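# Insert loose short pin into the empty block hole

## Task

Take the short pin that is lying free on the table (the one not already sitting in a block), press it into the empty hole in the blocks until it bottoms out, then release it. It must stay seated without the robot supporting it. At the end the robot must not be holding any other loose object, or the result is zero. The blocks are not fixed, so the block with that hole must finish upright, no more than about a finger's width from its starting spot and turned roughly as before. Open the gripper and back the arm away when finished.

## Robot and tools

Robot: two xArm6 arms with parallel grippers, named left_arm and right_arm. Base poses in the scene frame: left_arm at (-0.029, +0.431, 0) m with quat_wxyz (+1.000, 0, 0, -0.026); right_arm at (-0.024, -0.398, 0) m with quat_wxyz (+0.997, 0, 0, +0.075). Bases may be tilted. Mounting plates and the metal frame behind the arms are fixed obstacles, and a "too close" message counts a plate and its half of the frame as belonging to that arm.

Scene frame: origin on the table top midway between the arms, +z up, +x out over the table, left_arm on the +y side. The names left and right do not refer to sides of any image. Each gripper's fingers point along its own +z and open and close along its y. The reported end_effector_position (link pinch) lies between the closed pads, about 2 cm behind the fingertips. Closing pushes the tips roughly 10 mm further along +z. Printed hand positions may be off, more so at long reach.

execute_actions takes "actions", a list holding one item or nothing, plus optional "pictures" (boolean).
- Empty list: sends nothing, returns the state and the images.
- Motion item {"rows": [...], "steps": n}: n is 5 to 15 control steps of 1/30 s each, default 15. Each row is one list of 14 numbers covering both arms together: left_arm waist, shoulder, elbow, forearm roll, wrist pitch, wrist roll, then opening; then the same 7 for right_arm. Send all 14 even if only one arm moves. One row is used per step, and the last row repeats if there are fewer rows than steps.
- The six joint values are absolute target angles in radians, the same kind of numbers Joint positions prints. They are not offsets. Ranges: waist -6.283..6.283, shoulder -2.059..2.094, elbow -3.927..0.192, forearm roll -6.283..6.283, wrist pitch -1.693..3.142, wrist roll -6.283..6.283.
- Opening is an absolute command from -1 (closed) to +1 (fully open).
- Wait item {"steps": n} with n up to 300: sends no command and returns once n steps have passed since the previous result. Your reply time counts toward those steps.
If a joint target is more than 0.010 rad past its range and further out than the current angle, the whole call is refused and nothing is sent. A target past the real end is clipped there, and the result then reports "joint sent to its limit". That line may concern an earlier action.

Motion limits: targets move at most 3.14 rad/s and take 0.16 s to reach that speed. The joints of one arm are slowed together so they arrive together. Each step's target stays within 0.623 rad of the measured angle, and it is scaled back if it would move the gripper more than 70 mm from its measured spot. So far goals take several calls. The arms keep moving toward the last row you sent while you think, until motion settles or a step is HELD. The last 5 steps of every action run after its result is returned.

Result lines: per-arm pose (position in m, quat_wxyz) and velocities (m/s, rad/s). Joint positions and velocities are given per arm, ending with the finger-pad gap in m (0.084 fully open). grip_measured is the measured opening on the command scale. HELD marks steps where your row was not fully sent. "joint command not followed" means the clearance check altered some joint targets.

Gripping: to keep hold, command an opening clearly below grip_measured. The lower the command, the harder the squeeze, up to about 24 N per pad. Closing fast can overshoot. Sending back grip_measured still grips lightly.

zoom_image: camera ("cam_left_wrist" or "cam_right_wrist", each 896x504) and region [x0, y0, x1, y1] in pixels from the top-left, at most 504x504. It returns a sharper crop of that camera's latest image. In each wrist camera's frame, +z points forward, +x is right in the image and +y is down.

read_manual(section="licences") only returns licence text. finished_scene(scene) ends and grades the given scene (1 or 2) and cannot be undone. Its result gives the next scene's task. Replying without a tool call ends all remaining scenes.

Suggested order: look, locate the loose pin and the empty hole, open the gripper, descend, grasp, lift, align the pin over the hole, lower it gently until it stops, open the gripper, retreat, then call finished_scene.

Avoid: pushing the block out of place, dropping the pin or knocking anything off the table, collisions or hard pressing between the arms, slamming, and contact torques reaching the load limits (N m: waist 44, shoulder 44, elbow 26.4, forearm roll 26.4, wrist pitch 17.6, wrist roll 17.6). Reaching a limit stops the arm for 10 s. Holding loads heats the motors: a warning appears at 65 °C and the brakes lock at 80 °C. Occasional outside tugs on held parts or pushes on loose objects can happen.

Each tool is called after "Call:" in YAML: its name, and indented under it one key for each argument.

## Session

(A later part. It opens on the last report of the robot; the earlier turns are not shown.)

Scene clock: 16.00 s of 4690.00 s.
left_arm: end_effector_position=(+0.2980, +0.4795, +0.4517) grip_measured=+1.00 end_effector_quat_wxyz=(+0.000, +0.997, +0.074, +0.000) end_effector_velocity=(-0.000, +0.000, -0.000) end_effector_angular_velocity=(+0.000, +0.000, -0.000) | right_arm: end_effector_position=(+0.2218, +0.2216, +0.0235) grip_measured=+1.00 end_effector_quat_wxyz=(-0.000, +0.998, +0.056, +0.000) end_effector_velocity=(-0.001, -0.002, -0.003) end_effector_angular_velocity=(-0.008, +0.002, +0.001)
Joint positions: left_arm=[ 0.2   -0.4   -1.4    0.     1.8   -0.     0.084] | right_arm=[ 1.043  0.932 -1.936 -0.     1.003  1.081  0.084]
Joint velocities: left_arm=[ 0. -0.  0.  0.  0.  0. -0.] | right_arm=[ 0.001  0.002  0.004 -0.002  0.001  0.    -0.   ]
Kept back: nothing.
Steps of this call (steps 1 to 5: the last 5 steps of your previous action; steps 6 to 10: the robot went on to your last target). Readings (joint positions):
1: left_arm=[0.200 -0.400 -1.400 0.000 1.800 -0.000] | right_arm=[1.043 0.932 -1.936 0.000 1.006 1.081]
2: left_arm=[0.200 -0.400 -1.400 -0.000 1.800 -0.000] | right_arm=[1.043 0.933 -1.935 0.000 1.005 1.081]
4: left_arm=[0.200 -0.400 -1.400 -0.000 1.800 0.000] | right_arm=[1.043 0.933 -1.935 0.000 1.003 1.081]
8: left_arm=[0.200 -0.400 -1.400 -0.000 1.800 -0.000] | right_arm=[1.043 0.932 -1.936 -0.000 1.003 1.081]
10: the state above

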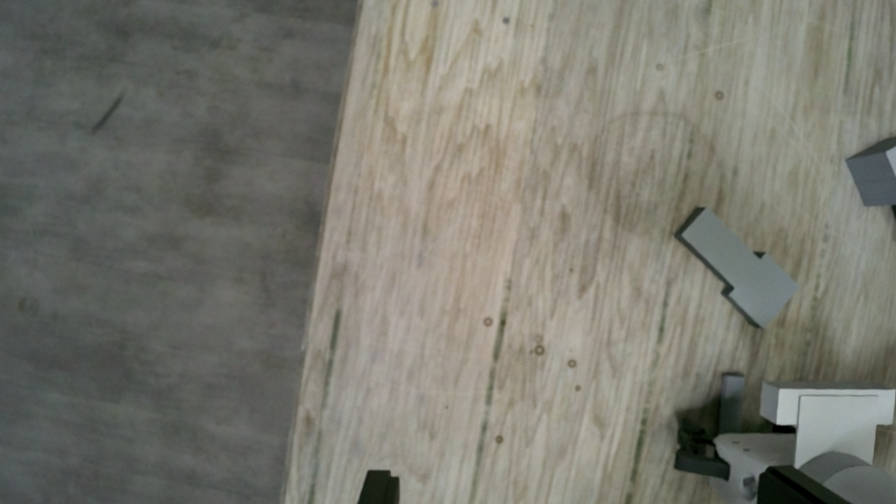

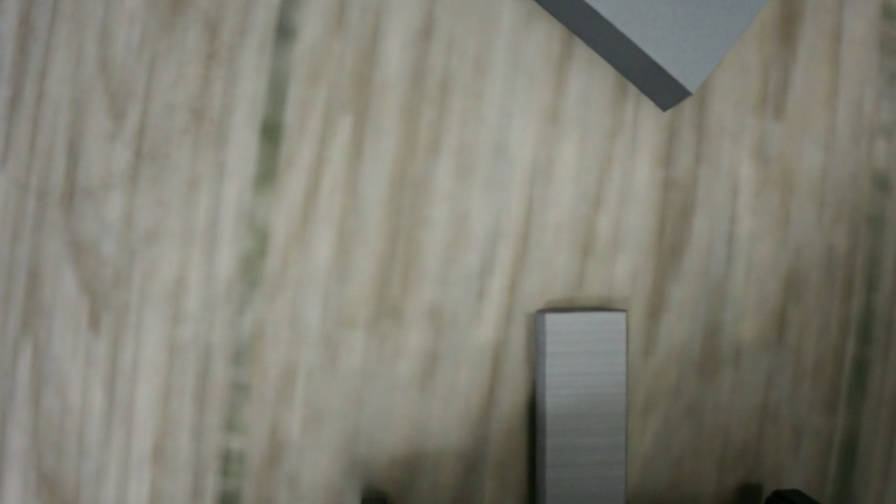

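Call:
execute_actions:
  actions:
    - {"rows": [[0.2,-0.4,-1.4,0,1.8,0,1, 1.0432,0.9326,-1.9352,0,1.0026,1.0812,0.7],[0.2,-0.4,-1.4,0,1.8,0,1, 1.0432,0.9326,-1.9352,0,1.0026,1.0812,0.4],[0.2,-0.4,-1.4,0,1.8,0,1, 1.0432,0.9326,-1.9352,0,1.0026,1.0812,0.1],[0.2,-0.4,-1.4,0,1.8,0,1, 1.0432,0.9326,-1.9352,0,1.0026,1.0812,-0.2],[0.2,-0.4,-1.4,0,1.8,0,1, 1.0432,0.9326,-1.9352,0,1.0026,1.0812,-0.4]], "steps": 15}

Call:
execute_actions:
  actions:
    - {"rows": [[0.2,-0.4,-1.4,0,1.8,0,1, 1.0432,0.9326,-1.9352,0,1.0026,1.0812,-0.45],[0.2,-0.4,-1.4,0,1.8,0,1, 1.0432,0.9326,-1.9352,0,1.0026,1.0812,-0.5],[0.2,-0.4,-1.4,0,1.8,0,1, 1.0432,0.9326,-1.9352,0,1.0026,1.0812,-0.55],[0.2,-0.4,-1.4,0,1.8,0,1, 1.0432,0.9326,-1.9352,0,1.0026,1.0812,-0.6],[0.2,-0.4,-1.4,0,1.8,0,1, 1.0432,0.9326,-1.9352,0,1.0026,1.0812,-0.7],[0.2,-0.4,-1.4,0,1.8,0,1, 1.0432,0.9326,-1.9352,0,1.0026,1.0812,-0.8],[0.2,-0.4,-1.4,0,1.8,0,1, 1.0432,0.9326,-1.9352,0,1.0026,1.0812,-0.9]], "steps": 15}
  pictures: true

Scene clock: 16.73 s of 4690.00 s.
left_arm: end_effector_position=(+0.2980, +0.4795, +0.4517) grip_measured=+1.00 end_effector_quat_wxyz=(+0.000, +0.997, +0.074, +0.000) end_effector_velocity=(+0.000, -0.000, +0.000) end_effector_angular_velocity=(+0.000, -0.000, +0.000) | right_arm: end_effector_position=(+0.2219, +0.2219, +0.0239) grip_measured=-0.40 end_effector_quat_wxyz=(-0.001, +0.998, +0.056, +0.000) end_effector_velocity=(+0.001, +0.002, +0.004) end_effector_angular_velocity=(+0.007, -0.002, -0.000)
Joint positions: left_arm=[ 0.2   -0.4   -1.4   -0.     1.8   -0.     0.084] | right_arm=[ 1.043  0.932 -1.936  0.     1.002  1.081  0.026]
Joint velocities: left_arm=[-0. -0.  0. -0. -0. -0. -0.] | right_arm=[-0.001 -0.005 -0.002  0.     0.    -0.001 -0.076]
Steps of this call (steps 1 to 12: the robot went on to your last target; steps 13 to 22: the first 10 steps of this action). Readings (joint positions):
13: left_arm=[0.200 -0.400 -1.400 -0.000 1.800 0.000] | right_arm=[1.043 0.933 -1.935 0.000 1.003 1.081]
14: left_arm=[0.200 -0.400 -1.400 0.000 1.800 0.000] | right_arm=[1.043 0.933 -1.935 -0.000 1.003 1.081]
16: left_arm=[0.200 -0.400 -1.400 -0.000 1.800 -0.000] | right_arm=[1.043 0.933 -1.935 -0.000 1.003 1.081]
20: left_arm=[0.200 -0.400 -1.400 0.000 1.800 -0.000] | right_arm=[1.043 0.933 -1.935 0.000 1.002 1.081]
22: the state above

Scene clock: 17.23 s of 4690.00 s.
left_arm: end_effector_position=(+0.2980, +0.4795, +0.4517) grip_measured=+1.00 end_effector_quat_wxyz=(+0.000, +0.997, +0.074, +0.000) end_effector_velocity=(-0.000, -0.000, +0.000) end_effector_angular_velocity=(+0.000, -0.001, -0.001) | right_arm: end_effector_position=(+0.2219, +0.2218, +0.0238) grip_measured=-0.56 end_effector_quat_wxyz=(-0.001, +0.998, +0.056, +0.000) end_effector_velocity=(+0.000, -0.001, -0.001) end_effector_angular_velocity=(-0.001, +0.001, -0.002)
Joint positions: left_arm=[ 0.2   -0.4   -1.4    0.     1.8   -0.     0.084] | right_arm=[ 1.043  0.932 -1.936  0.     1.002  1.081  0.02 ]
Joint velocities: left_arm=[-0.001 -0.001 -0.    -0.    -0.    -0.    -0.   ] | right_arm=[-0.001  0.001  0.     0.     0.     0.001  0.   ]
Steps of this call (steps 1 to 5: the last 5 steps of your previous action; steps 6 to 15: the first 10 steps of this action). Readings (joint positions):
6: left_arm=[0.200 -0.400 -1.400 0.000 1.800 -0.000] | right_arm=[1.043 0.932 -1.936 0.000 1.002 1.081]
7: left_arm=[0.200 -0.400 -1.400 0.000 1.800 -0.000] | right_arm=[1.043 0.932 -1.936 0.000 1.002 1.081]
9: left_arm=[0.200 -0.400 -1.400 0.000 1.800 -0.000] | right_arm=[1.043 0.932 -1.936 0.000 1.002 1.081]
13: left_arm=[0.200 -0.400 -1.400 -0.000 1.800 -0.000] | right_arm=[1.043 0.932 -1.936 0.000 1.002 1.081]
15: the state above

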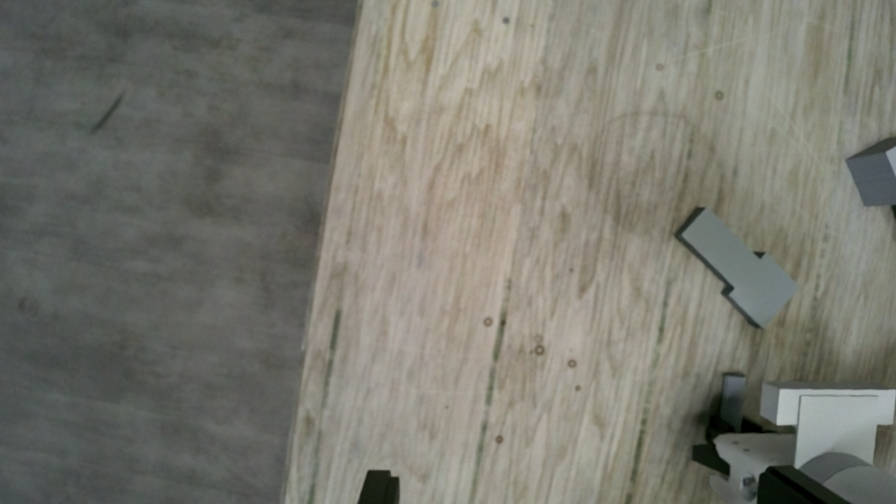

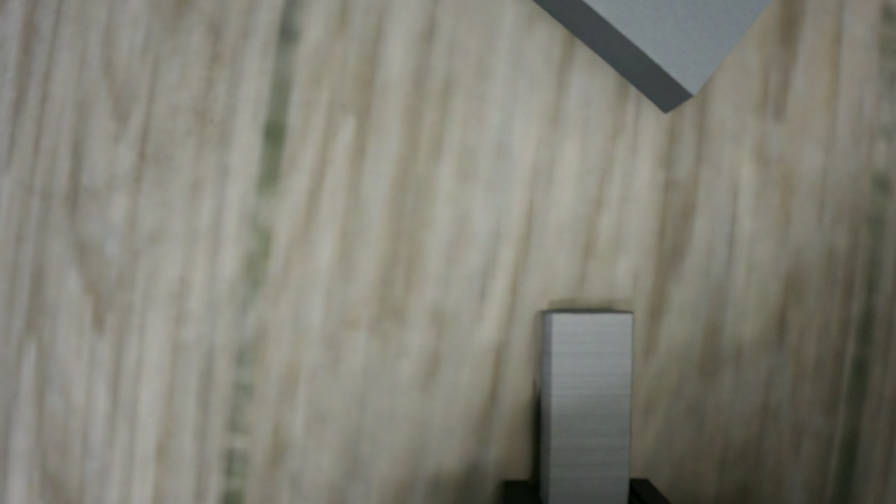

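Call:
execute_actions:
  actions:
    - {"rows": [[0.2,-0.4,-1.4,0,1.8,0,1, 1.0431,0.9279,-1.9412,0,1.0133,1.0811,-0.9],[0.2,-0.4,-1.4,0,1.8,0,1, 1.0429,0.9184,-1.9531,0,1.0348,1.0808,-0.9],[0.2,-0.4,-1.4,0,1.8,0,1, 1.0426,0.9070,-1.9675,0,1.0605,1.0806,-0.9],[0.2,-0.4,-1.4,0,1.8,0,1, 1.0422,0.8947,-1.9830,0,1.0884,1.0802,-0.9],[0.2,-0.4,-1.4,0,1.8,0,1, 1.0419,0.8824,-1.9986,0,1.1162,1.0799,-0.9],[0.2,-0.4,-1.4,0,1.8,0,1, 1.0416,0.8700,-2.0141,0,1.1441,1.0796,-0.9],[0.2,-0.4,-1.4,0,1.8,0,1, 1.0413,0.8587,-2.0285,0,1.1698,1.0793,-0.9],[0.2,-0.4,-1.4,0,1.8,0,1, 1.0411,0.8492,-2.0404,0,1.1913,1.0791,-0.9],[0.2,-0.4,-1.4,0,1.8,0,1, 1.0409,0.8425,-2.0488,0,1.2063,1.0789,-0.9],[0.2,-0.4,-1.4,0,1.8,0,1, 1.0408,0.8378,-2.0548,0,1.217,1.0788,-0.9]], "steps": 12}

Call:
execute_actions:
  actions:
    - {"rows": [[0.2,-0.4,-1.4,0,1.8,0,1, 0.4808,0.0810,-0.9085,0,0.8275,0.8178,-0.9]], "steps": 15}

Call:
execute_actions:
  actions:
    - {"rows": [[-0.844,0.3831,-0.2008,0,-1.2823,0,1, 0.4808,0.0810,-0.9085,0,0.8275,0.8178,-0.9]], "steps": 15}

Call:
execute_actions:
  actions:
    - {"steps": 40}
  pictures: true

Scene clock: 19.17 s of 4690.00 s.
left_arm: end_effector_position=(+0.2980, +0.4795, +0.4517) grip_measured=+1.00 end_effector_quat_wxyz=(+0.000, +0.997, +0.074, +0.000) end_effector_velocity=(+0.000, +0.000, +0.000) end_effector_angular_velocity=(+0.000, -0.000, +0.002) | right_arm: end_effector_position=(+0.2226, +0.2210, +0.0591) grip_measured=-0.56 end_effector_quat_wxyz=(+0.007, +0.998, +0.056, -0.003) end_effector_velocity=(+0.032, +0.067, +0.429) end_effector_angular_velocity=(+0.167, -0.067, +0.001)
Joint positions: left_arm=[ 0.2   -0.4   -1.4    0.     1.8   -0.     0.084] | right_arm=[ 1.042  0.896 -1.982 -0.     1.102  1.08   0.02 ]
Joint velocities: left_arm=[ 0.001  0.    -0.001  0.     0.    -0.001 -0.   ] | right_arm=[-0.007 -0.407 -0.513 -0.     0.739 -0.008 -0.   ]
Steps of this call (steps 1 to 5: the last 5 steps of your previous action; steps 6 to 15: the robot went on to your last target; steps 16 to 51: nothing new was sent; steps 52 to 58: the first 7 steps of this action). Readings (joint positions):
52: left_arm=[0.200 -0.400 -1.400 -0.000 1.800 0.000] | right_arm=[1.043 0.932 -1.936 -0.000 1.003 1.081]
53: left_arm=[0.200 -0.400 -1.400 0.000 1.800 0.000] | right_arm=[1.043 0.931 -1.937 -0.000 1.008 1.081]
55: left_arm=[0.200 -0.400 -1.400 -0.000 1.800 0.000] | right_arm=[1.043 0.926 -1.944 -0.000 1.035 1.081]
58: the state above

Scene clock: 19.67 s of 4690.00 s.
left_arm: end_effector_position=(+0.2980, +0.4795, +0.4517) grip_measured=+1.00 end_effector_quat_wxyz=(+0.000, +0.997, +0.074, +0.000) end_effector_velocity=(-0.000, -0.000, +0.000) end_effector_angular_velocity=(+0.000, -0.001, -0.000) | right_arm: end_effector_position=(+0.3371, +0.1524, +0.1850) grip_measured=-0.56 end_effector_quat_wxyz=(-0.055, +0.998, +0.003, +0.037) end_effector_velocity=(+0.340, -0.360, +0.228) end_effector_angular_velocity=(+0.326, -0.268, -0.404)
Joint positions: left_arm=[ 0.2   -0.4   -1.4   -0.     1.8   -0.     0.084] | right_arm=[ 0.84   0.589 -1.795 -0.     1.073  0.985  0.02 ]
Joint velocities: left_arm=[-0.001 -0.001  0.     0.    -0.    -0.001 -0.   ] | right_arm=[-0.731 -1.021  1.09  -0.002 -0.488 -0.329 -0.   ]
Steps of this call (steps 1 to 5: the last 5 steps of your previous action; steps 6 to 15: the first 10 steps of this action). Readings (joint positions):
6: left_arm=[0.200 -0.400 -1.400 0.000 1.800 -0.000] | right_arm=[1.040 0.834 -2.056 -0.000 1.208 1.078]
7: left_arm=[0.200 -0.400 -1.400 0.000 1.800 -0.000] | right_arm=[1.036 0.826 -2.046 0.000 1.205 1.074]
9: left_arm=[0.200 -0.400 -1.400 -0.000 1.800 0.000] | right_arm=[0.995 0.780 -1.984 0.001 1.172 1.052]
13: left_arm=[0.200 -0.400 -1.400 -0.000 1.800 -0.000] | right_arm=[0.889 0.656 -1.865 0.000 1.106 1.007]
15: the state above

Scene clock: 20.17 s of 4690.00 s.
left_arm: end_effector_position=(+0.3424, +0.4130, +0.3169) grip_measured=+1.00 end_effector_quat_wxyz=(-0.002, +0.995, -0.024, -0.096) end_effector_velocity=(+0.033, -0.262, -0.516) end_effector_angular_velocity=(+0.035, +0.735, -0.698) | right_arm: end_effector_position=(+0.3652, -0.0756, +0.1426) grip_measured=-0.56 end_effector_quat_wxyz=(-0.015, +0.997, -0.077, +0.016) end_effector_velocity=(-0.142, -0.452, -0.191) end_effector_angular_velocity=(-0.247, +0.282, -0.270)
Joint positions: left_arm=[ 0.004 -0.205 -1.205  0.     1.602  0.     0.084] | right_arm=[ 0.542  0.169 -1.082 -0.     0.87   0.847  0.02 ]
Joint velocities: left_arm=[-0.698  0.714  0.715 -0.001 -0.693  0.    -0.   ] | right_arm=[-0.509 -0.726  1.454  0.001 -0.353 -0.24  -0.   ]
Steps of this call (steps 1 to 5: the last 5 steps of your previous action; steps 6 to 15: the first 10 steps of this action). Readings (joint positions):
6: left_arm=[0.199 -0.399 -1.399 0.000 1.799 -0.000] | right_arm=[0.700 0.390 -1.531 -0.000 0.978 0.921]
7: left_arm=[0.191 -0.394 -1.394 0.001 1.789 -0.000] | right_arm=[0.679 0.362 -1.481 -0.000 0.965 0.912]
9: left_arm=[0.144 -0.353 -1.354 0.000 1.740 -0.000] | right_arm=[0.644 0.312 -1.379 -0.000 0.940 0.895]
13: left_arm=[0.051 -0.252 -1.252 0.000 1.648 -0.000] | right_arm=[0.576 0.217 -1.179 -0.000 0.894 0.863]
15: the state above

Scene clock: 30.90 s of 4690.00 s.
left_arm: end_effector_position=(+0.2091, +0.2777, +0.0195) grip_measured=+1.00 end_effector_quat_wxyz=(-0.071, +0.929, -0.276, -0.236) end_effector_velocity=(+0.000, -0.001, +0.000) end_effector_angular_velocity=(-0.001, -0.001, -0.002) | right_arm: end_effector_position=(+0.3449, -0.1289, +0.1200) grip_measured=-0.56 end_effector_quat_wxyz=(+0.000, +0.996, -0.093, +0.000) end_effector_velocity=(+0.001, -0.000, +0.001) end_effector_angular_velocity=(+0.001, -0.002, -0.000)
Joint positions: left_arm=[-0.522  0.173 -0.682  0.004  1.006 -0.001  0.084] | right_arm=[ 0.481  0.081 -0.909 -0.     0.827  0.818  0.02 ]
Joint velocities: left_arm=[-0.001 -0.001 -0.001  0.     0.     0.     0.   ] | right_arm=[-0.001 -0.002 -0.    -0.001 -0.    -0.    -0.   ]
TORQUE FAULT: the external load on joint 3 (elbow) of the left arm reached its load limit, and that arm stopped for 10 seconds. A torque fault stops only its own arm. That arm's remaining commands of this call were not run. Joint 3 (elbow) of that arm moved back by up to 3 degrees. That arm holds there, with its grip as last carried out, and accepts commands again: back off and push less far. That arm stops again, at the same cost, whenever a joint's load reaches its limit.
Kept back: nothing.
The stop of the left arm began at step 22 of this call (marked STOPPED below). From that step on that arm followed nothing that you had sent. Nothing is kept back now, and the robot has no last target.
Steps of this call (steps 1 to 5: the last 5 steps of your previous action; steps 6 to 40: the robot went on to your last target; steps 41 to 322: the stop continued). Readings (joint positions):
1: left_arm=[-0.019 -0.181 -1.182 0.000 1.579 0.000] | right_arm=[0.525 0.144 -1.034 -0.000 0.858 0.839]
2: left_arm=[-0.043 -0.158 -1.157 -0.000 1.555 0.000] | right_arm=[0.509 0.122 -0.988 0.000 0.848 0.831]
4: left_arm=[-0.091 -0.115 -1.109 -0.000 1.507 0.000] | right_arm=[0.487 0.092 -0.927 0.000 0.835 0.822]
8: left_arm=[-0.193 -0.035 -1.008 -0.000 1.406 0.000] | right_arm=[0.482 0.082 -0.912 0.000 0.828 0.818]
22: left_arm=[-0.524 0.163 -0.636 0.007 1.013 -0.001] | right_arm=[0.481 0.081 -0.909 0.000 0.827 0.818] STOPPED (the left arm)
322: the state above

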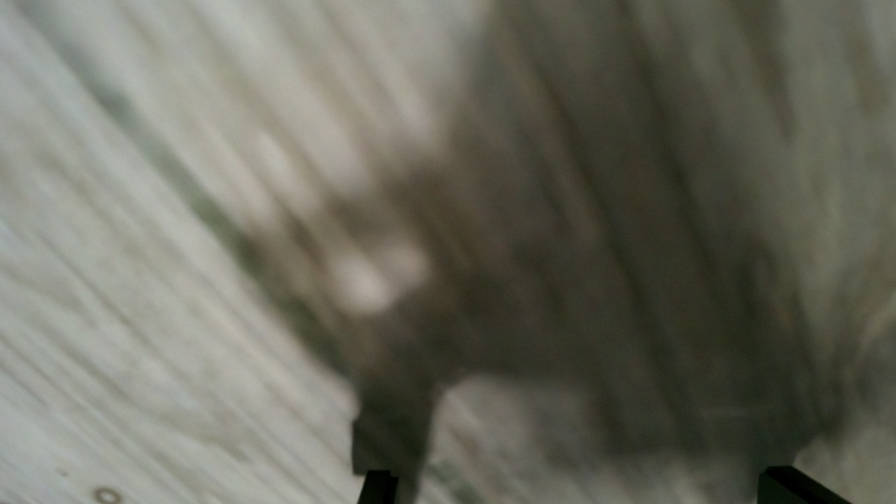

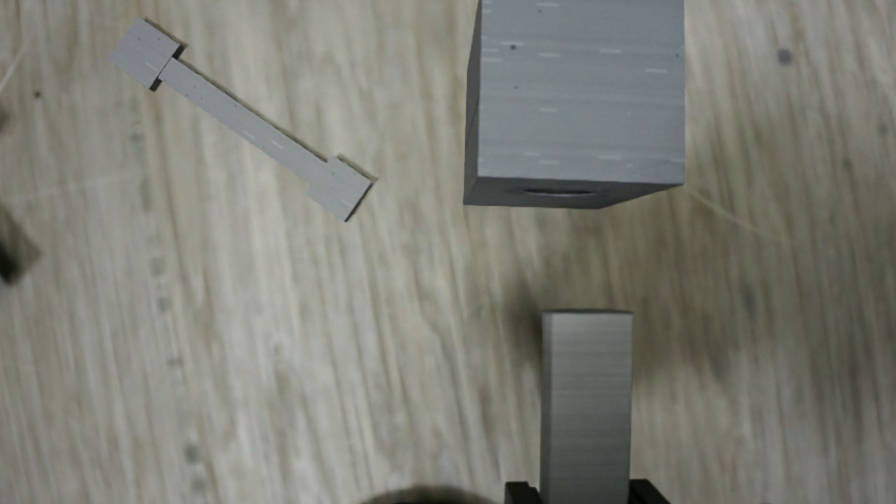

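Call:
execute_actions:
  actions:
    - {"rows": [[-0.6,-0.15,-0.8,0,0.6,0,1, 0.4798,0.0866,-0.9074,0,0.8207,0.8180,-0.9],[-0.6,-0.15,-0.8,0,0.6,0,1, 0.4777,0.0979,-0.9051,0,0.8071,0.8184,-0.9],[-0.6,-0.15,-0.8,0,0.6,0,1, 0.4752,0.1115,-0.9023,0,0.7909,0.8190,-0.9],[-0.6,-0.15,-0.8,0,0.6,0,1, 0.4725,0.1261,-0.8993,0,0.7732,0.8195,-0.9],[-0.6,-0.15,-0.8,0,0.6,0,1, 0.4698,0.1408,-0.8964,0,0.7556,0.8201,-0.9],[-0.6,-0.15,-0.8,0,0.6,0,1, 0.4671,0.1554,-0.8934,0,0.7379,0.8206,-0.9],[-0.6,-0.15,-0.8,0,0.6,0,1, 0.4647,0.1690,-0.8906,0,0.7217,0.8212,-0.9],[-0.6,-0.15,-0.8,0,0.6,0,1, 0.4626,0.1803,-0.8883,0,0.7081,0.8216,-0.9],[-0.6,-0.15,-0.8,0,0.6,0,1, 0.4611,0.1882,-0.8867,0,0.6986,0.8219,-0.9],[-0.6,-0.15,-0.8,0,0.6,0,1, 0.4601,0.1938,-0.8856,0,0.6918,0.8221,-0.9]], "steps": 15}

Call:
execute_actions:
  actions:
    - {"rows": [[-0.7,-0.15,-0.8,0,0.0,0,1, 0.4601,0.1938,-0.8856,0,0.6918,0.8221,-0.9]], "steps": 15}

Call:
execute_actions:
  actions:
    - {"rows": [[-0.844,0.1,-0.5,0,-0.6,0,1, 0.4601,0.1938,-0.8856,0,0.6918,0.8221,-0.9]], "steps": 15}

Scene clock: 32.37 s of 4690.00 s.
left_arm: end_effector_position=(+0.3142, +0.1855, +0.1118) grip_measured=+1.00 end_effector_quat_wxyz=(+0.002, +0.952, -0.306, +0.007) end_effector_velocity=(+0.312, -0.311, +0.457) end_effector_angular_velocity=(-1.055, -1.462, -0.164) | right_arm: end_effector_position=(+0.3520, -0.1336, +0.0777) grip_measured=-0.56 end_effector_quat_wxyz=(+0.001, +0.995, -0.104, -0.001) end_effector_velocity=(+0.012, -0.026, -0.153) end_effector_angular_velocity=(-0.022, +0.032, -0.074)
Joint positions: left_arm=[-0.569 -0.022 -0.754  0.001  0.762 -0.     0.084] | right_arm=[ 0.464  0.175 -0.888  0.     0.717  0.821  0.02 ]
Joint velocities: left_arm=[-0.166 -0.692 -0.26  -0.008 -0.852  0.003  0.   ] | right_arm=[-0.061  0.332  0.079  0.001 -0.372  0.012 -0.   ]
Steps of this call (steps 1 to 34: nothing new was sent; steps 35 to 44: the first 10 steps of this action). Readings (joint positions):
35: left_arm=[-0.522 0.172 -0.682 0.004 1.005 -0.001] | right_arm=[0.481 0.081 -0.908 -0.000 0.827 0.818]
36: left_arm=[-0.523 0.167 -0.682 0.004 0.996 -0.001] | right_arm=[0.480 0.083 -0.908 -0.000 0.824 0.818]
38: left_arm=[-0.534 0.126 -0.692 0.003 0.940 -0.001] | right_arm=[0.478 0.096 -0.907 -0.000 0.807 0.818]
42: left_arm=[-0.558 0.025 -0.737 0.002 0.819 -0.000] | right_arm=[0.468 0.149 -0.894 0.000 0.746 0.820]
44: the state above

Scene clock: 32.87 s of 4690.00 s.
left_arm: end_effector_position=(+0.3951, +0.0509, +0.3016) grip_measured=+1.00 end_effector_quat_wxyz=(+0.141, +0.858, -0.328, +0.370) end_effector_velocity=(+0.041, -0.260, +0.425) end_effector_angular_velocity=(-1.165, -1.300, -0.293) | right_arm: end_effector_position=(+0.3542, -0.1340, +0.0702) grip_measured=-0.56 end_effector_quat_wxyz=(-0.000, +0.994, -0.106, +0.000) end_effector_velocity=(-0.000, -0.001, -0.001) end_effector_angular_velocity=(-0.001, +0.002, -0.001)
Joint positions: left_arm=[-0.678 -0.148 -0.799  0.     0.133  0.     0.084] | right_arm=[ 0.46   0.194 -0.886 -0.     0.692  0.822  0.02 ]
Joint velocities: left_arm=[-0.292 -0.023 -0.02   0.001 -1.702 -0.001  0.   ] | right_arm=[-0.001  0.001  0.001  0.001 -0.    -0.001  0.   ]
Steps of this call (steps 1 to 5: the last 5 steps of your previous action; steps 6 to 15: the first 10 steps of this action). Readings (joint positions):
6: left_arm=[-0.598 -0.143 -0.801 0.000 0.612 -0.000] | right_arm=[0.460 0.193 -0.886 -0.000 0.692 0.822]
7: left_arm=[-0.601 -0.149 -0.803 0.000 0.594 -0.000] | right_arm=[0.460 0.193 -0.887 -0.000 0.692 0.822]
9: left_arm=[-0.613 -0.147 -0.798 -0.000 0.517 -0.000] | right_arm=[0.460 0.193 -0.887 -0.000 0.692 0.822]
13: left_arm=[-0.657 -0.146 -0.797 0.000 0.256 -0.000] | right_arm=[0.460 0.193 -0.886 -0.000 0.692 0.822]
15: the state above

Scene clock: 33.37 s of 4690.00 s.
left_arm: end_effector_position=(+0.3410, +0.0093, +0.2255) grip_measured=+1.00 end_effector_quat_wxyz=(+0.194, +0.804, -0.364, +0.427) end_effector_velocity=(-0.288, -0.031, -0.381) end_effector_angular_velocity=(-0.137, -0.121, -0.423) | right_arm: end_effector_position=(+0.3541, -0.1340, +0.0701) grip_measured=-0.56 end_effector_quat_wxyz=(-0.000, +0.994, -0.106, +0.000) end_effector_velocity=(+0.001, +0.000, +0.001) end_effector_angular_velocity=(+0.001, -0.003, +0.001)
Joint positions: left_arm=[-0.798  0.024 -0.592  0.    -0.409 -0.     0.084] | right_arm=[ 0.46   0.194 -0.886 -0.     0.692  0.822  0.02 ]
Joint velocities: left_arm=[-0.422  0.704  0.837  0.001 -1.724  0.     0.   ] | right_arm=[-0.    -0.003  0.    -0.002 -0.001 -0.    -0.   ]
Steps of this call (steps 1 to 5: the last 5 steps of your previous action; steps 6 to 15: the first 10 steps of this action). Readings (joint positions):
6: left_arm=[-0.700 -0.150 -0.799 -0.000 0.002 -0.000] | right_arm=[0.460 0.194 -0.886 -0.000 0.692 0.822]
7: left_arm=[-0.701 -0.146 -0.795 -0.000 -0.009 -0.000] | right_arm=[0.460 0.194 -0.886 -0.000 0.692 0.822]
9: left_arm=[-0.717 -0.120 -0.765 -0.001 -0.081 -0.000] | right_arm=[0.460 0.194 -0.886 -0.000 0.692 0.822]
13: left_arm=[-0.771 -0.023 -0.647 -0.000 -0.295 -0.000] | right_arm=[0.460 0.194 -0.886 -0.000 0.692 0.822]
15: the state above

Call:
execute_actions:
  actions:
    - {"rows": [[-0.844,0.3831,-0.2008,0,-1.2,0,1, 0.4601,0.1938,-0.8856,0,0.6918,0.8221,-0.9]], "steps": 15}

Call:
execute_actions:
  actions:
    - {"steps": 15}
  pictures: true

Scene clock: 33.87 s of 4690.00 s.
left_arm: end_effector_position=(+0.2582, +0.0724, +0.1090) grip_measured=+1.00 end_effector_quat_wxyz=(+0.210, +0.788, -0.379, +0.437) end_effector_velocity=(-0.248, +0.307, -0.241) end_effector_angular_velocity=(-0.010, -0.008, -0.005) | right_arm: end_effector_position=(+0.3541, -0.1340, +0.0701) grip_measured=-0.56 end_effector_quat_wxyz=(+0.000, +0.994, -0.106, +0.000) end_effector_velocity=(+0.000, +0.000, +0.001) end_effector_angular_velocity=(+0.001, -0.001, -0.001)
Joint positions: left_arm=[-0.843  0.307 -0.282 -0.    -1.037 -0.     0.084] | right_arm=[ 0.46   0.194 -0.886 -0.     0.692  0.822  0.02 ]
Joint velocities: left_arm=[-0.005  0.876  0.921  0.001 -1.81  -0.001  0.   ] | right_arm=[-0.    -0.002 -0.     0.     0.     0.001 -0.   ]
Steps of this call (steps 1 to 5: the last 5 steps of your previous action; steps 6 to 15: the first 10 steps of this action). Readings (joint positions):
6: left_arm=[-0.843 0.101 -0.499 0.000 -0.594 -0.000] | right_arm=[0.460 0.194 -0.886 -0.000 0.692 0.822]
7: left_arm=[-0.843 0.103 -0.498 -0.000 -0.608 0.000] | right_arm=[0.460 0.194 -0.886 -0.000 0.692 0.822]
9: left_arm=[-0.843 0.131 -0.471 -0.000 -0.681 0.000] | right_arm=[0.460 0.194 -0.886 0.000 0.692 0.822]
13: left_arm=[-0.843 0.249 -0.343 -0.000 -0.915 -0.000] | right_arm=[0.460 0.194 -0.886 0.000 0.692 0.822]
15: the state above

Scene clock: 34.37 s of 4690.00 s.
left_arm: end_effector_position=(+0.2362, +0.0994, +0.0931) grip_measured=+1.00 end_effector_quat_wxyz=(+0.211, +0.787, -0.378, +0.440) end_effector_velocity=(-0.003, +0.003, -0.005) end_effector_angular_velocity=(+0.010, +0.009, -0.000) | right_arm: end_effector_position=(+0.3541, -0.1340, +0.0701) grip_measured=-0.56 end_effector_quat_wxyz=(+0.000, +0.994, -0.106, +0.000) end_effector_velocity=(+0.000, -0.000, +0.000) end_effector_angular_velocity=(-0.000, -0.001, +0.001)
Joint positions: left_arm=[-0.844  0.382 -0.202 -0.    -1.2    0.     0.084] | right_arm=[ 0.46   0.194 -0.886  0.     0.692  0.822  0.02 ]
Joint velocities: left_arm=[-0.001  0.006  0.008  0.    -0.001 -0.001 -0.   ] | right_arm=[-0.    -0.001 -0.    -0.001  0.     0.    -0.   ]
Kept back: nothing.
Steps of this call (steps 1 to 5: the last 5 steps of your previous action; steps 6 to 15: the robot went on to your last target). Readings (joint positions):
1: left_arm=[-0.843 0.335 -0.252 -0.000 -1.094 -0.000] | right_arm=[0.460 0.194 -0.886 -0.000 0.692 0.822]
2: left_arm=[-0.844 0.358 -0.227 -0.000 -1.139 -0.000] | right_arm=[0.460 0.194 -0.886 -0.000 0.692 0.822]
4: left_arm=[-0.844 0.380 -0.202 0.000 -1.183 -0.000] | right_arm=[0.460 0.194 -0.886 0.000 0.692 0.822]
8: left_arm=[-0.844 0.381 -0.204 -0.000 -1.199 0.000] | right_arm=[0.460 0.194 -0.886 -0.000 0.692 0.822]
15: the state above

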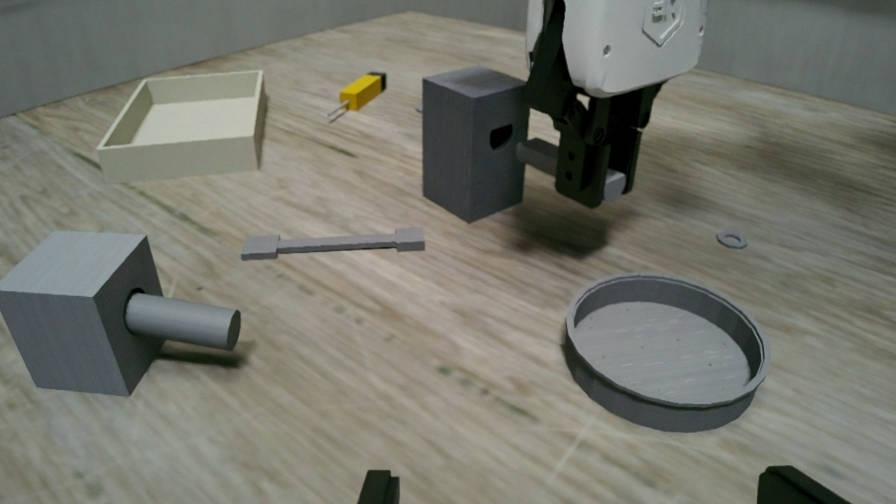

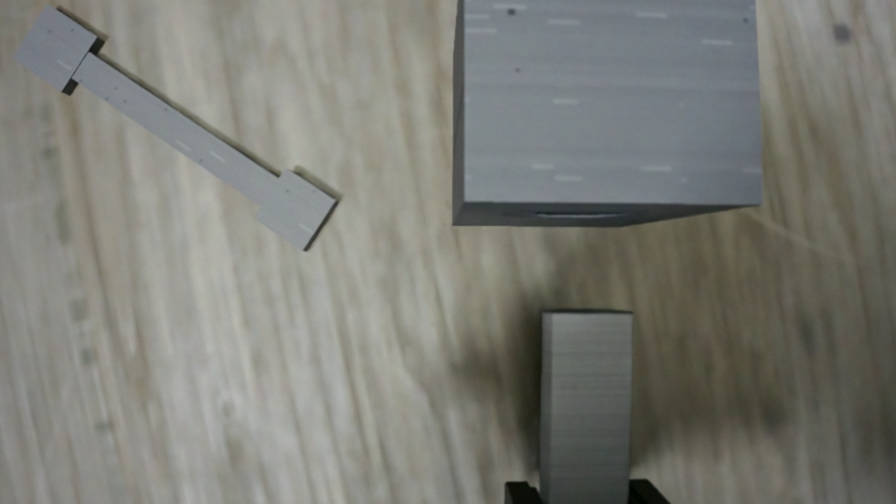

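Call:
zoom_image:
  camera: "cam_left_wrist"
  region: [410, 60, 650, 230]

Call:
zoom_image:
  camera: "cam_right_wrist"
  region: [440, 170, 780, 350]

Region (410, 60, 650, 230) of cam_left_wrist's 896x504 image, scaled by 2.100, with more detail than that image has; it fills the top 357 rows of this view, and the rest is white.

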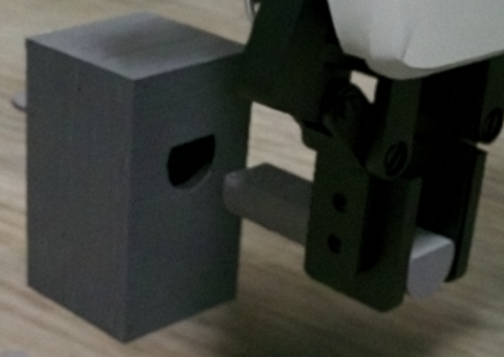

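Region (440, 170, 780, 350) of cam_right_wrist's 896x504 image, scaled by 1.482, with more detail than that image has; it fills the top 267 rows of this view, and the rest is white.

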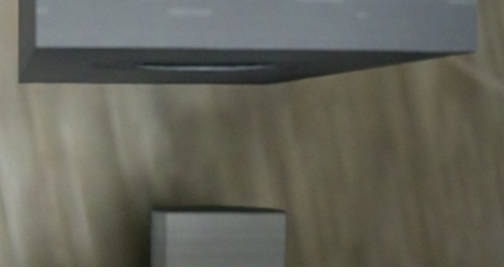

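Call:
execute_actions:
  actions:
    - {"rows": [[-0.844,0.3831,-0.2008,0,-1.2,0,1, 0.4585,0.1955,-0.8897,0,0.6942,0.8205,-0.9],[-0.844,0.3831,-0.2008,0,-1.2,0,1, 0.4562,0.1980,-0.8959,0,0.6979,0.8182,-0.9],[-0.844,0.3831,-0.2008,0,-1.2,0,1, 0.4534,0.2009,-0.9029,0,0.7020,0.8154,-0.9],[-0.844,0.3831,-0.2008,0,-1.2,0,1, 0.4506,0.2039,-0.9103,0,0.7064,0.8126,-0.9],[-0.844,0.3831,-0.2008,0,-1.2,0,1, 0.4479,0.2067,-0.9172,0,0.7105,0.8099,-0.9],[-0.844,0.3831,-0.2008,0,-1.2,0,1, 0.4459,0.2089,-0.9226,0,0.7137,0.8079,-0.9],[-0.844,0.3831,-0.2008,0,-1.2,0,1, 0.4443,0.2106,-0.9267,0,0.7161,0.8063,-0.9]], "steps": 15}

Call:
execute_actions:
  actions:
    - {"steps": 8}
  pictures: true

Call:
zoom_image:
  camera: "cam_left_wrist"
  region: [450, 80, 610, 200]

Scene clock: 35.90 s of 4690.00 s.
left_arm: end_effector_position=(+0.2358, +0.0997, +0.0926) grip_measured=+1.00 end_effector_quat_wxyz=(+0.211, +0.787, -0.379, +0.439) end_effector_velocity=(-0.000, +0.000, -0.001) end_effector_angular_velocity=(+0.000, +0.002, +0.000) | right_arm: end_effector_position=(+0.3663, -0.1345, +0.0752) grip_measured=-0.56 end_effector_quat_wxyz=(-0.000, +0.994, -0.106, +0.001) end_effector_velocity=(+0.008, -0.002, +0.003) end_effector_angular_velocity=(-0.004, +0.004, +0.003)
Joint positions: left_arm=[-0.844  0.383 -0.201  0.    -1.2   -0.     0.084] | right_arm=[ 0.444  0.21  -0.926 -0.     0.715  0.807  0.02 ]
Joint velocities: left_arm=[-0.001  0.001  0.     0.    -0.    -0.001  0.   ] | right_arm=[-0.012  0.012 -0.03  -0.002  0.023 -0.014  0.   ]
Steps of this call (steps 1 to 15: the robot went on to your last target; steps 16 to 36: nothing new was sent; steps 37 to 46: the first 10 steps of this action). Readings (joint positions):
37: left_arm=[-0.844 0.383 -0.201 0.000 -1.200 -0.000] | right_arm=[0.460 0.194 -0.886 0.000 0.692 0.822]
38: left_arm=[-0.844 0.383 -0.201 0.000 -1.200 0.000] | right_arm=[0.460 0.195 -0.887 0.000 0.693 0.821]
40: left_arm=[-0.844 0.383 -0.201 0.000 -1.200 -0.000] | right_arm=[0.456 0.198 -0.896 0.000 0.698 0.818]
44: left_arm=[-0.844 0.383 -0.201 0.000 -1.200 0.000] | right_arm=[0.447 0.208 -0.921 -0.000 0.712 0.809]
46: the state above

Scene clock: 36.17 s of 4690.00 s.
left_arm: end_effector_position=(+0.2358, +0.0997, +0.0926) grip_measured=+1.00 end_effector_quat_wxyz=(+0.211, +0.787, -0.379, +0.439) end_effector_velocity=(-0.000, -0.000, -0.000) end_effector_angular_velocity=(+0.000, +0.000, -0.001) | right_arm: end_effector_position=(+0.3661, -0.1347, +0.0750) grip_measured=-0.56 end_effector_quat_wxyz=(+0.000, +0.994, -0.106, -0.000) end_effector_velocity=(+0.001, +0.000, -0.000) end_effector_angular_velocity=(+0.001, -0.000, -0.000)
Joint positions: left_arm=[-0.844  0.383 -0.201 -0.    -1.2   -0.     0.084] | right_arm=[ 0.444  0.211 -0.926  0.     0.716  0.806  0.02 ]
Joint velocities: left_arm=[-0.001 -0.     0.     0.     0.    -0.     0.   ] | right_arm=[-0.     0.002 -0.002  0.001 -0.001 -0.001 -0.   ]
Kept back: nothing.
Steps of this call (steps 1 to 5: the last 5 steps of your previous action; steps 6 to 8: the robot went on to your last target). Readings (joint positions):
1: left_arm=[-0.844 0.383 -0.201 -0.000 -1.200 0.000] | right_arm=[0.444 0.210 -0.926 -0.000 0.715 0.807]
2: left_arm=[-0.844 0.383 -0.201 -0.000 -1.200 -0.000] | right_arm=[0.444 0.210 -0.927 -0.000 0.716 0.806]
4: left_arm=[-0.844 0.383 -0.201 -0.000 -1.200 0.000] | right_arm=[0.444 0.211 -0.926 0.000 0.716 0.806]
8: the state above

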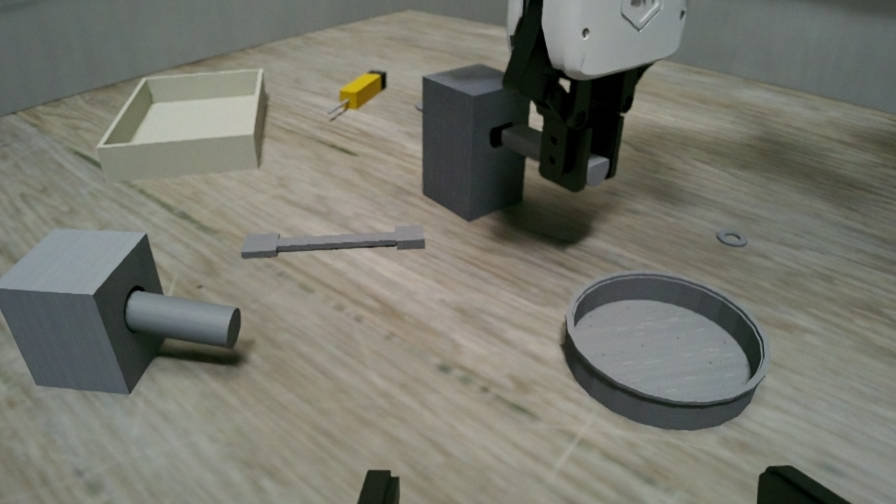

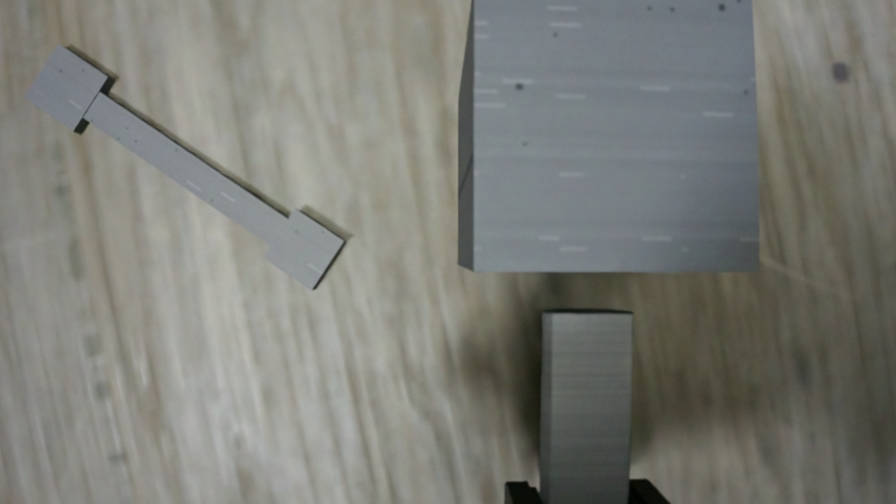

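Region (450, 80, 610, 200) of cam_left_wrist's 896x504 image, scaled by 3.150, with more detail than that image has; it fills the top 378 rows of this view, and the rest is white.

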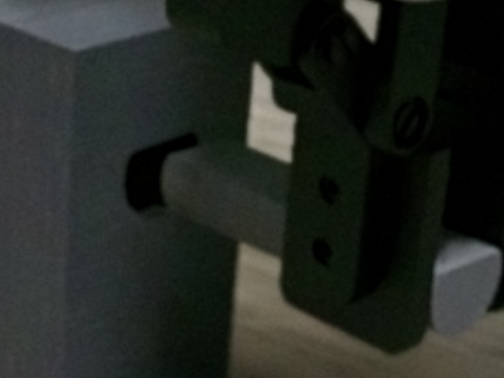

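Call:
execute_actions:
  actions:
    - {"rows": [[-0.844,0.3831,-0.2008,0,-1.2,0,1, 0.4434,0.2126,-0.9288,0,0.7162,0.8054,-0.9],[-0.844,0.3831,-0.2008,0,-1.2,0,1, 0.4419,0.2155,-0.9319,0,0.7164,0.8040,-0.9],[-0.844,0.3831,-0.2008,0,-1.2,0,1, 0.4403,0.2189,-0.9354,0,0.7165,0.8023,-0.9],[-0.844,0.3831,-0.2008,0,-1.2,0,1, 0.4386,0.2224,-0.9391,0,0.7167,0.8007,-0.9],[-0.844,0.3831,-0.2008,0,-1.2,0,1, 0.4370,0.2258,-0.9426,0,0.7169,0.7991,-0.9],[-0.844,0.3831,-0.2008,0,-1.2,0,1, 0.4358,0.2283,-0.9453,0,0.7170,0.7978,-0.9],[-0.844,0.3831,-0.2008,0,-1.2,0,1, 0.4349,0.2303,-0.9474,0,0.7171,0.7969,-0.9]], "steps": 15}

Call:
execute_actions:
  actions:
    - {"steps": 8}
  pictures: true

Call:
zoom_image:
  camera: "cam_left_wrist"
  region: [460, 95, 580, 185]

Scene clock: 37.30 s of 4690.00 s.
left_arm: end_effector_position=(+0.2358, +0.0997, +0.0926) grip_measured=+1.00 end_effector_quat_wxyz=(+0.211, +0.787, -0.379, +0.439) end_effector_velocity=(+0.000, +0.000, -0.000) end_effector_angular_velocity=(+0.001, +0.000, +0.000) | right_arm: end_effector_position=(+0.3730, -0.1354, +0.0730) grip_measured=-0.56 end_effector_quat_wxyz=(+0.000, +0.994, -0.106, -0.000) end_effector_velocity=(+0.005, -0.000, -0.001) end_effector_angular_velocity=(-0.000, +0.000, +0.003)
Joint positions: left_arm=[-0.844  0.383 -0.201  0.    -1.2    0.     0.084] | right_arm=[ 0.435  0.23  -0.947 -0.     0.717  0.797  0.02 ]
Joint velocities: left_arm=[ 0.001  0.    -0.    -0.     0.     0.     0.   ] | right_arm=[-0.005  0.014 -0.015  0.     0.001 -0.008 -0.   ]
Steps of this call (steps 1 to 15: the robot went on to your last target; steps 16 to 24: nothing new was sent; steps 25 to 34: the first 10 steps of this action). Readings (joint positions):
25: left_arm=[-0.844 0.383 -0.201 -0.000 -1.200 0.000] | right_arm=[0.444 0.211 -0.927 0.000 0.716 0.806]
26: left_arm=[-0.844 0.383 -0.201 -0.000 -1.200 -0.000] | right_arm=[0.444 0.211 -0.928 0.000 0.716 0.806]
28: left_arm=[-0.844 0.383 -0.201 0.000 -1.200 0.000] | right_arm=[0.442 0.216 -0.932 0.000 0.716 0.804]
32: left_arm=[-0.844 0.383 -0.201 -0.000 -1.200 0.000] | right_arm=[0.436 0.227 -0.944 -0.000 0.717 0.798]
34: the state above

Scene clock: 37.57 s of 4690.00 s.
left_arm: end_effector_position=(+0.2358, +0.0997, +0.0926) grip_measured=+1.00 end_effector_quat_wxyz=(+0.211, +0.787, -0.379, +0.439) end_effector_velocity=(+0.000, +0.000, +0.000) end_effector_angular_velocity=(-0.000, -0.001, +0.000) | right_arm: end_effector_position=(+0.3732, -0.1353, +0.0731) grip_measured=-0.56 end_effector_quat_wxyz=(-0.000, +0.994, -0.106, +0.000) end_effector_velocity=(-0.000, +0.000, +0.000) end_effector_angular_velocity=(+0.001, +0.001, -0.003)
Joint positions: left_arm=[-0.844  0.383 -0.201  0.    -1.2    0.     0.084] | right_arm=[ 0.435  0.23  -0.947  0.     0.717  0.797  0.02 ]
Joint velocities: left_arm=[ 0.001 -0.001  0.001 -0.    -0.     0.001 -0.   ] | right_arm=[-0.    -0.    -0.     0.002  0.     0.001  0.   ]
Kept back: nothing.
Steps of this call (steps 1 to 5: the last 5 steps of your previous action; steps 6 to 8: the robot went on to your last target). Readings (joint positions):
1: left_arm=[-0.844 0.383 -0.201 0.000 -1.200 0.000] | right_arm=[0.435 0.230 -0.947 -0.000 0.717 0.797]
2: left_arm=[-0.844 0.383 -0.201 0.000 -1.200 0.000] | right_arm=[0.435 0.230 -0.947 -0.000 0.717 0.797]
4: left_arm=[-0.844 0.383 -0.201 0.000 -1.200 0.000] | right_arm=[0.435 0.230 -0.947 0.000 0.717 0.797]
8: the state above

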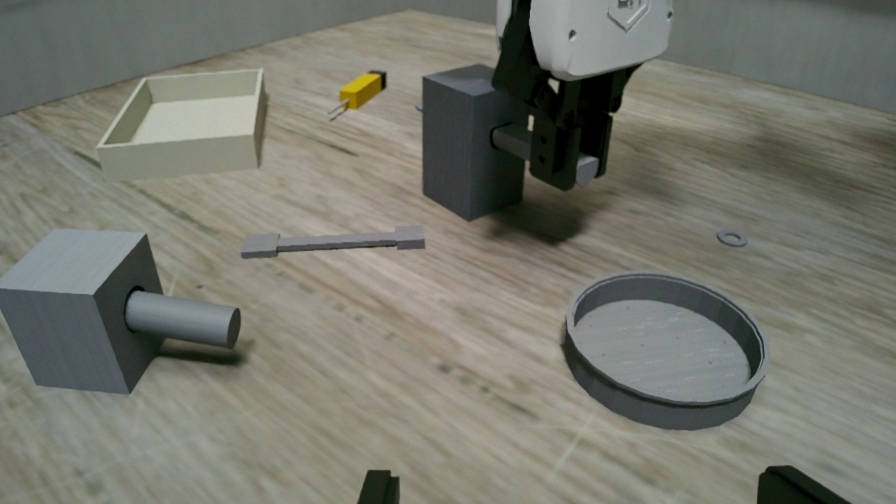

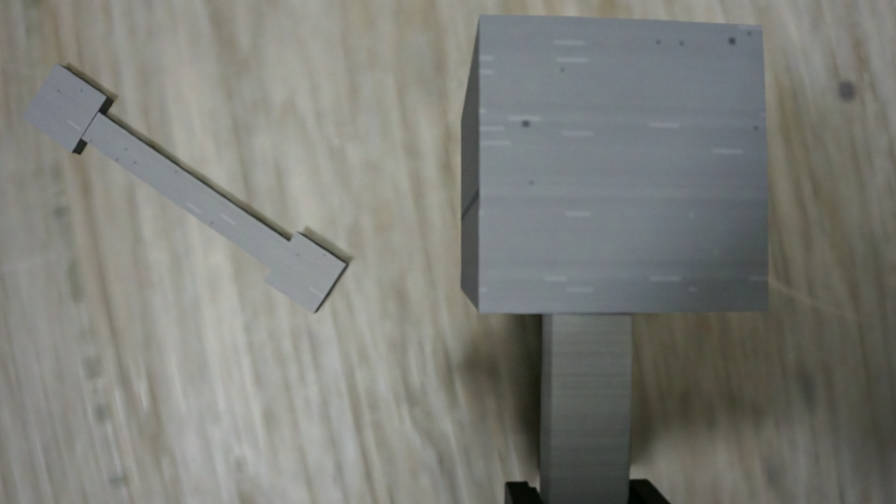

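Region (460, 95, 580, 185) of cam_left_wrist's 896x504 image, scaled by 4.200, with more detail than that image has; it fills the top 378 rows of this view, and the rest is white.

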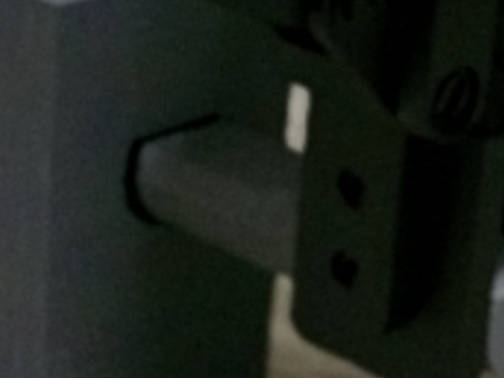

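Call:
execute_actions:
  actions:
    - {"rows": [[-0.844,0.3831,-0.2008,0,-1.2,0,1, 0.4349,0.2318,-0.9470,0,0.7152,0.7969,-0.9],[-0.844,0.3831,-0.2008,0,-1.2,0,1, 0.4349,0.2318,-0.9470,0,0.7152,0.7969,-0.9],[-0.844,0.3831,-0.2008,0,-1.2,0,1, 0.4349,0.2318,-0.9470,0,0.7152,0.7969,-0.9],[-0.844,0.3831,-0.2008,0,-1.2,0,1, 0.4336,0.2335,-0.9494,0,0.7159,0.7956,-0.9],[-0.844,0.3831,-0.2008,0,-1.2,0,1, 0.4324,0.2351,-0.9517,0,0.7166,0.7944,-0.9],[-0.844,0.3831,-0.2008,0,-1.2,0,1, 0.4311,0.2368,-0.9541,0,0.7173,0.7931,-0.9],[-0.844,0.3831,-0.2008,0,-1.2,0,1, 0.4299,0.2385,-0.9565,0,0.7180,0.7919,-0.9],[-0.844,0.3831,-0.2008,0,-1.2,0,1, 0.4286,0.2401,-0.9588,0,0.7187,0.7906,-0.9],[-0.844,0.3831,-0.2008,0,-1.2,0,1, 0.4274,0.2418,-0.9612,0,0.7194,0.7894,-0.9],[-0.844,0.3831,-0.2008,0,-1.2,0,1, 0.4261,0.2435,-0.9636,0,0.7201,0.7881,-0.9],[-0.844,0.3831,-0.2008,0,-1.2,0,1, 0.4248,0.2451,-0.9659,0,0.7208,0.7868,-0.9],[-0.844,0.3831,-0.2008,0,-1.2,0,1, 0.4236,0.2468,-0.9683,0,0.7215,0.7856,-0.9],[-0.844,0.3831,-0.2008,0,-1.2,0,1, 0.4223,0.2485,-0.9707,0,0.7222,0.7843,-0.9],[-0.844,0.3831,-0.2008,0,-1.2,0,1, 0.4211,0.2501,-0.9730,0,0.7229,0.7831,-0.9],[-0.844,0.3831,-0.2008,0,-1.2,0,1, 0.4198,0.2518,-0.9754,0,0.7236,0.7818,-0.9]], "steps": 15}

Call:
execute_actions:
  actions:
    - {"steps": 12}
  pictures: true

Scene clock: 38.83 s of 4690.00 s.
left_arm: end_effector_position=(+0.2358, +0.0997, +0.0926) grip_measured=+1.00 end_effector_quat_wxyz=(+0.211, +0.787, -0.379, +0.439) end_effector_velocity=(+0.001, -0.000, +0.001) end_effector_angular_velocity=(-0.002, -0.001, +0.002) | right_arm: end_effector_position=(+0.3773, -0.1362, +0.0724) grip_measured=-0.56 end_effector_quat_wxyz=(-0.000, +0.994, -0.106, +0.000) end_effector_velocity=(+0.025, -0.005, +0.000) end_effector_angular_velocity=(-0.000, -0.002, +0.001)
Joint positions: left_arm=[-0.844  0.383 -0.201 -0.    -1.2    0.     0.084] | right_arm=[ 0.429  0.24  -0.959 -0.     0.719  0.791  0.02 ]
Joint velocities: left_arm=[ 0.001 -0.002 -0.    -0.     0.    -0.001 -0.   ] | right_arm=[-0.037  0.049 -0.071 -0.002  0.02  -0.038 -0.   ]
Steps of this call (steps 1 to 15: the robot went on to your last target; steps 16 to 28: nothing new was sent; steps 29 to 38: the first 10 steps of this action). Readings (joint positions):
29: left_arm=[-0.844 0.383 -0.201 -0.000 -1.200 -0.000] | right_arm=[0.435 0.230 -0.947 -0.000 0.717 0.797]
30: left_arm=[-0.844 0.383 -0.201 -0.000 -1.200 -0.000] | right_arm=[0.435 0.231 -0.947 -0.000 0.716 0.797]
32: left_arm=[-0.844 0.383 -0.201 0.000 -1.200 0.000] | right_arm=[0.435 0.232 -0.947 0.000 0.716 0.797]
36: left_arm=[-0.844 0.383 -0.201 0.000 -1.200 -0.000] | right_arm=[0.431 0.237 -0.954 0.000 0.717 0.793]
38: the state above

Scene clock: 39.23 s of 4690.00 s.
left_arm: end_effector_position=(+0.2358, +0.0997, +0.0926) grip_measured=+1.00 end_effector_quat_wxyz=(+0.211, +0.787, -0.379, +0.439) end_effector_velocity=(+0.000, +0.000, +0.000) end_effector_angular_velocity=(-0.001, -0.001, +0.001) | right_arm: end_effector_position=(+0.3830, -0.1376, +0.0723) grip_measured=-0.56 end_effector_quat_wxyz=(+0.000, +0.994, -0.106, -0.000) end_effector_velocity=(-0.000, +0.000, -0.000) end_effector_angular_velocity=(+0.001, +0.001, -0.001)
Joint positions: left_arm=[-0.844  0.383 -0.201  0.    -1.2   -0.     0.084] | right_arm=[ 0.42   0.252 -0.975  0.     0.724  0.782  0.02 ]
Joint velocities: left_arm=[ 0.001 -0.001  0.     0.    -0.     0.    -0.   ] | right_arm=[ 0.001  0.    -0.     0.002  0.001  0.    -0.   ]
Kept back: nothing.
Steps of this call (steps 1 to 5: the last 5 steps of your previous action; steps 6 to 12: the robot went on to your last target). Readings (joint positions):
1: left_arm=[-0.844 0.383 -0.201 0.000 -1.200 0.000] | right_arm=[0.427 0.242 -0.961 -0.000 0.719 0.790]
2: left_arm=[-0.844 0.383 -0.201 0.000 -1.200 -0.000] | right_arm=[0.426 0.243 -0.963 -0.000 0.720 0.788]
4: left_arm=[-0.844 0.383 -0.201 0.000 -1.200 -0.000] | right_arm=[0.424 0.247 -0.968 -0.000 0.721 0.786]
8: left_arm=[-0.844 0.383 -0.201 0.000 -1.200 0.000] | right_arm=[0.420 0.251 -0.975 -0.000 0.723 0.782]
12: the state above

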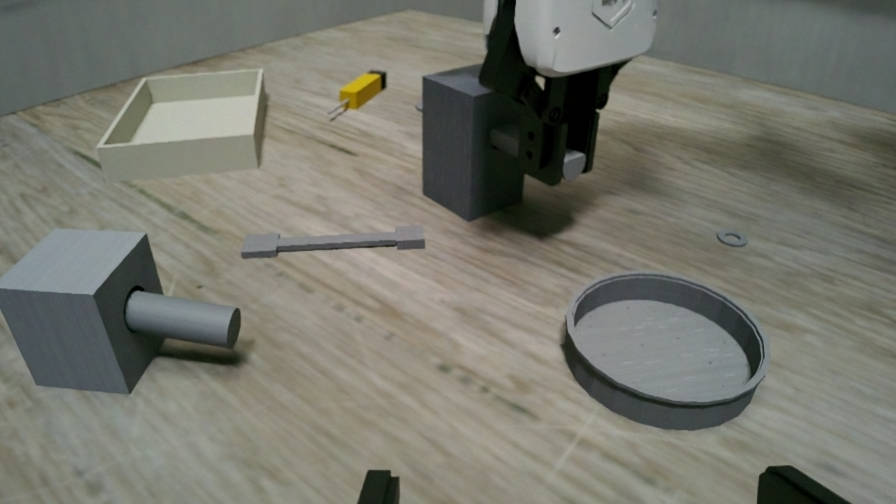

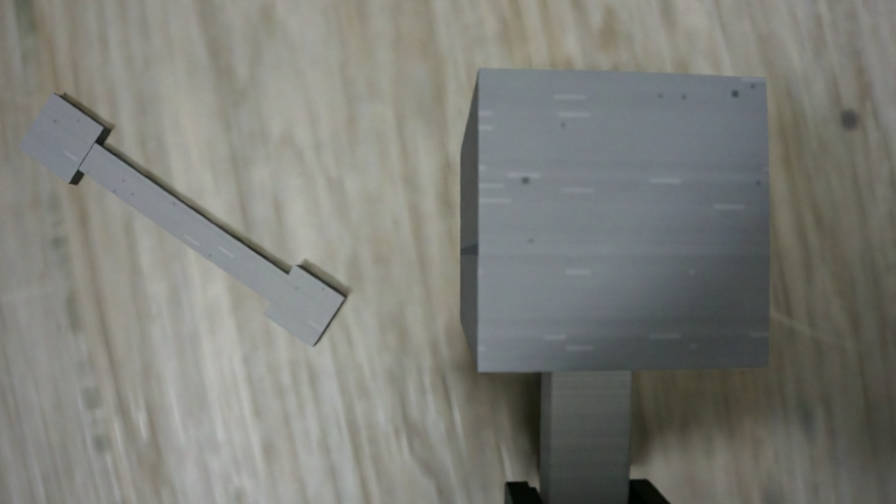

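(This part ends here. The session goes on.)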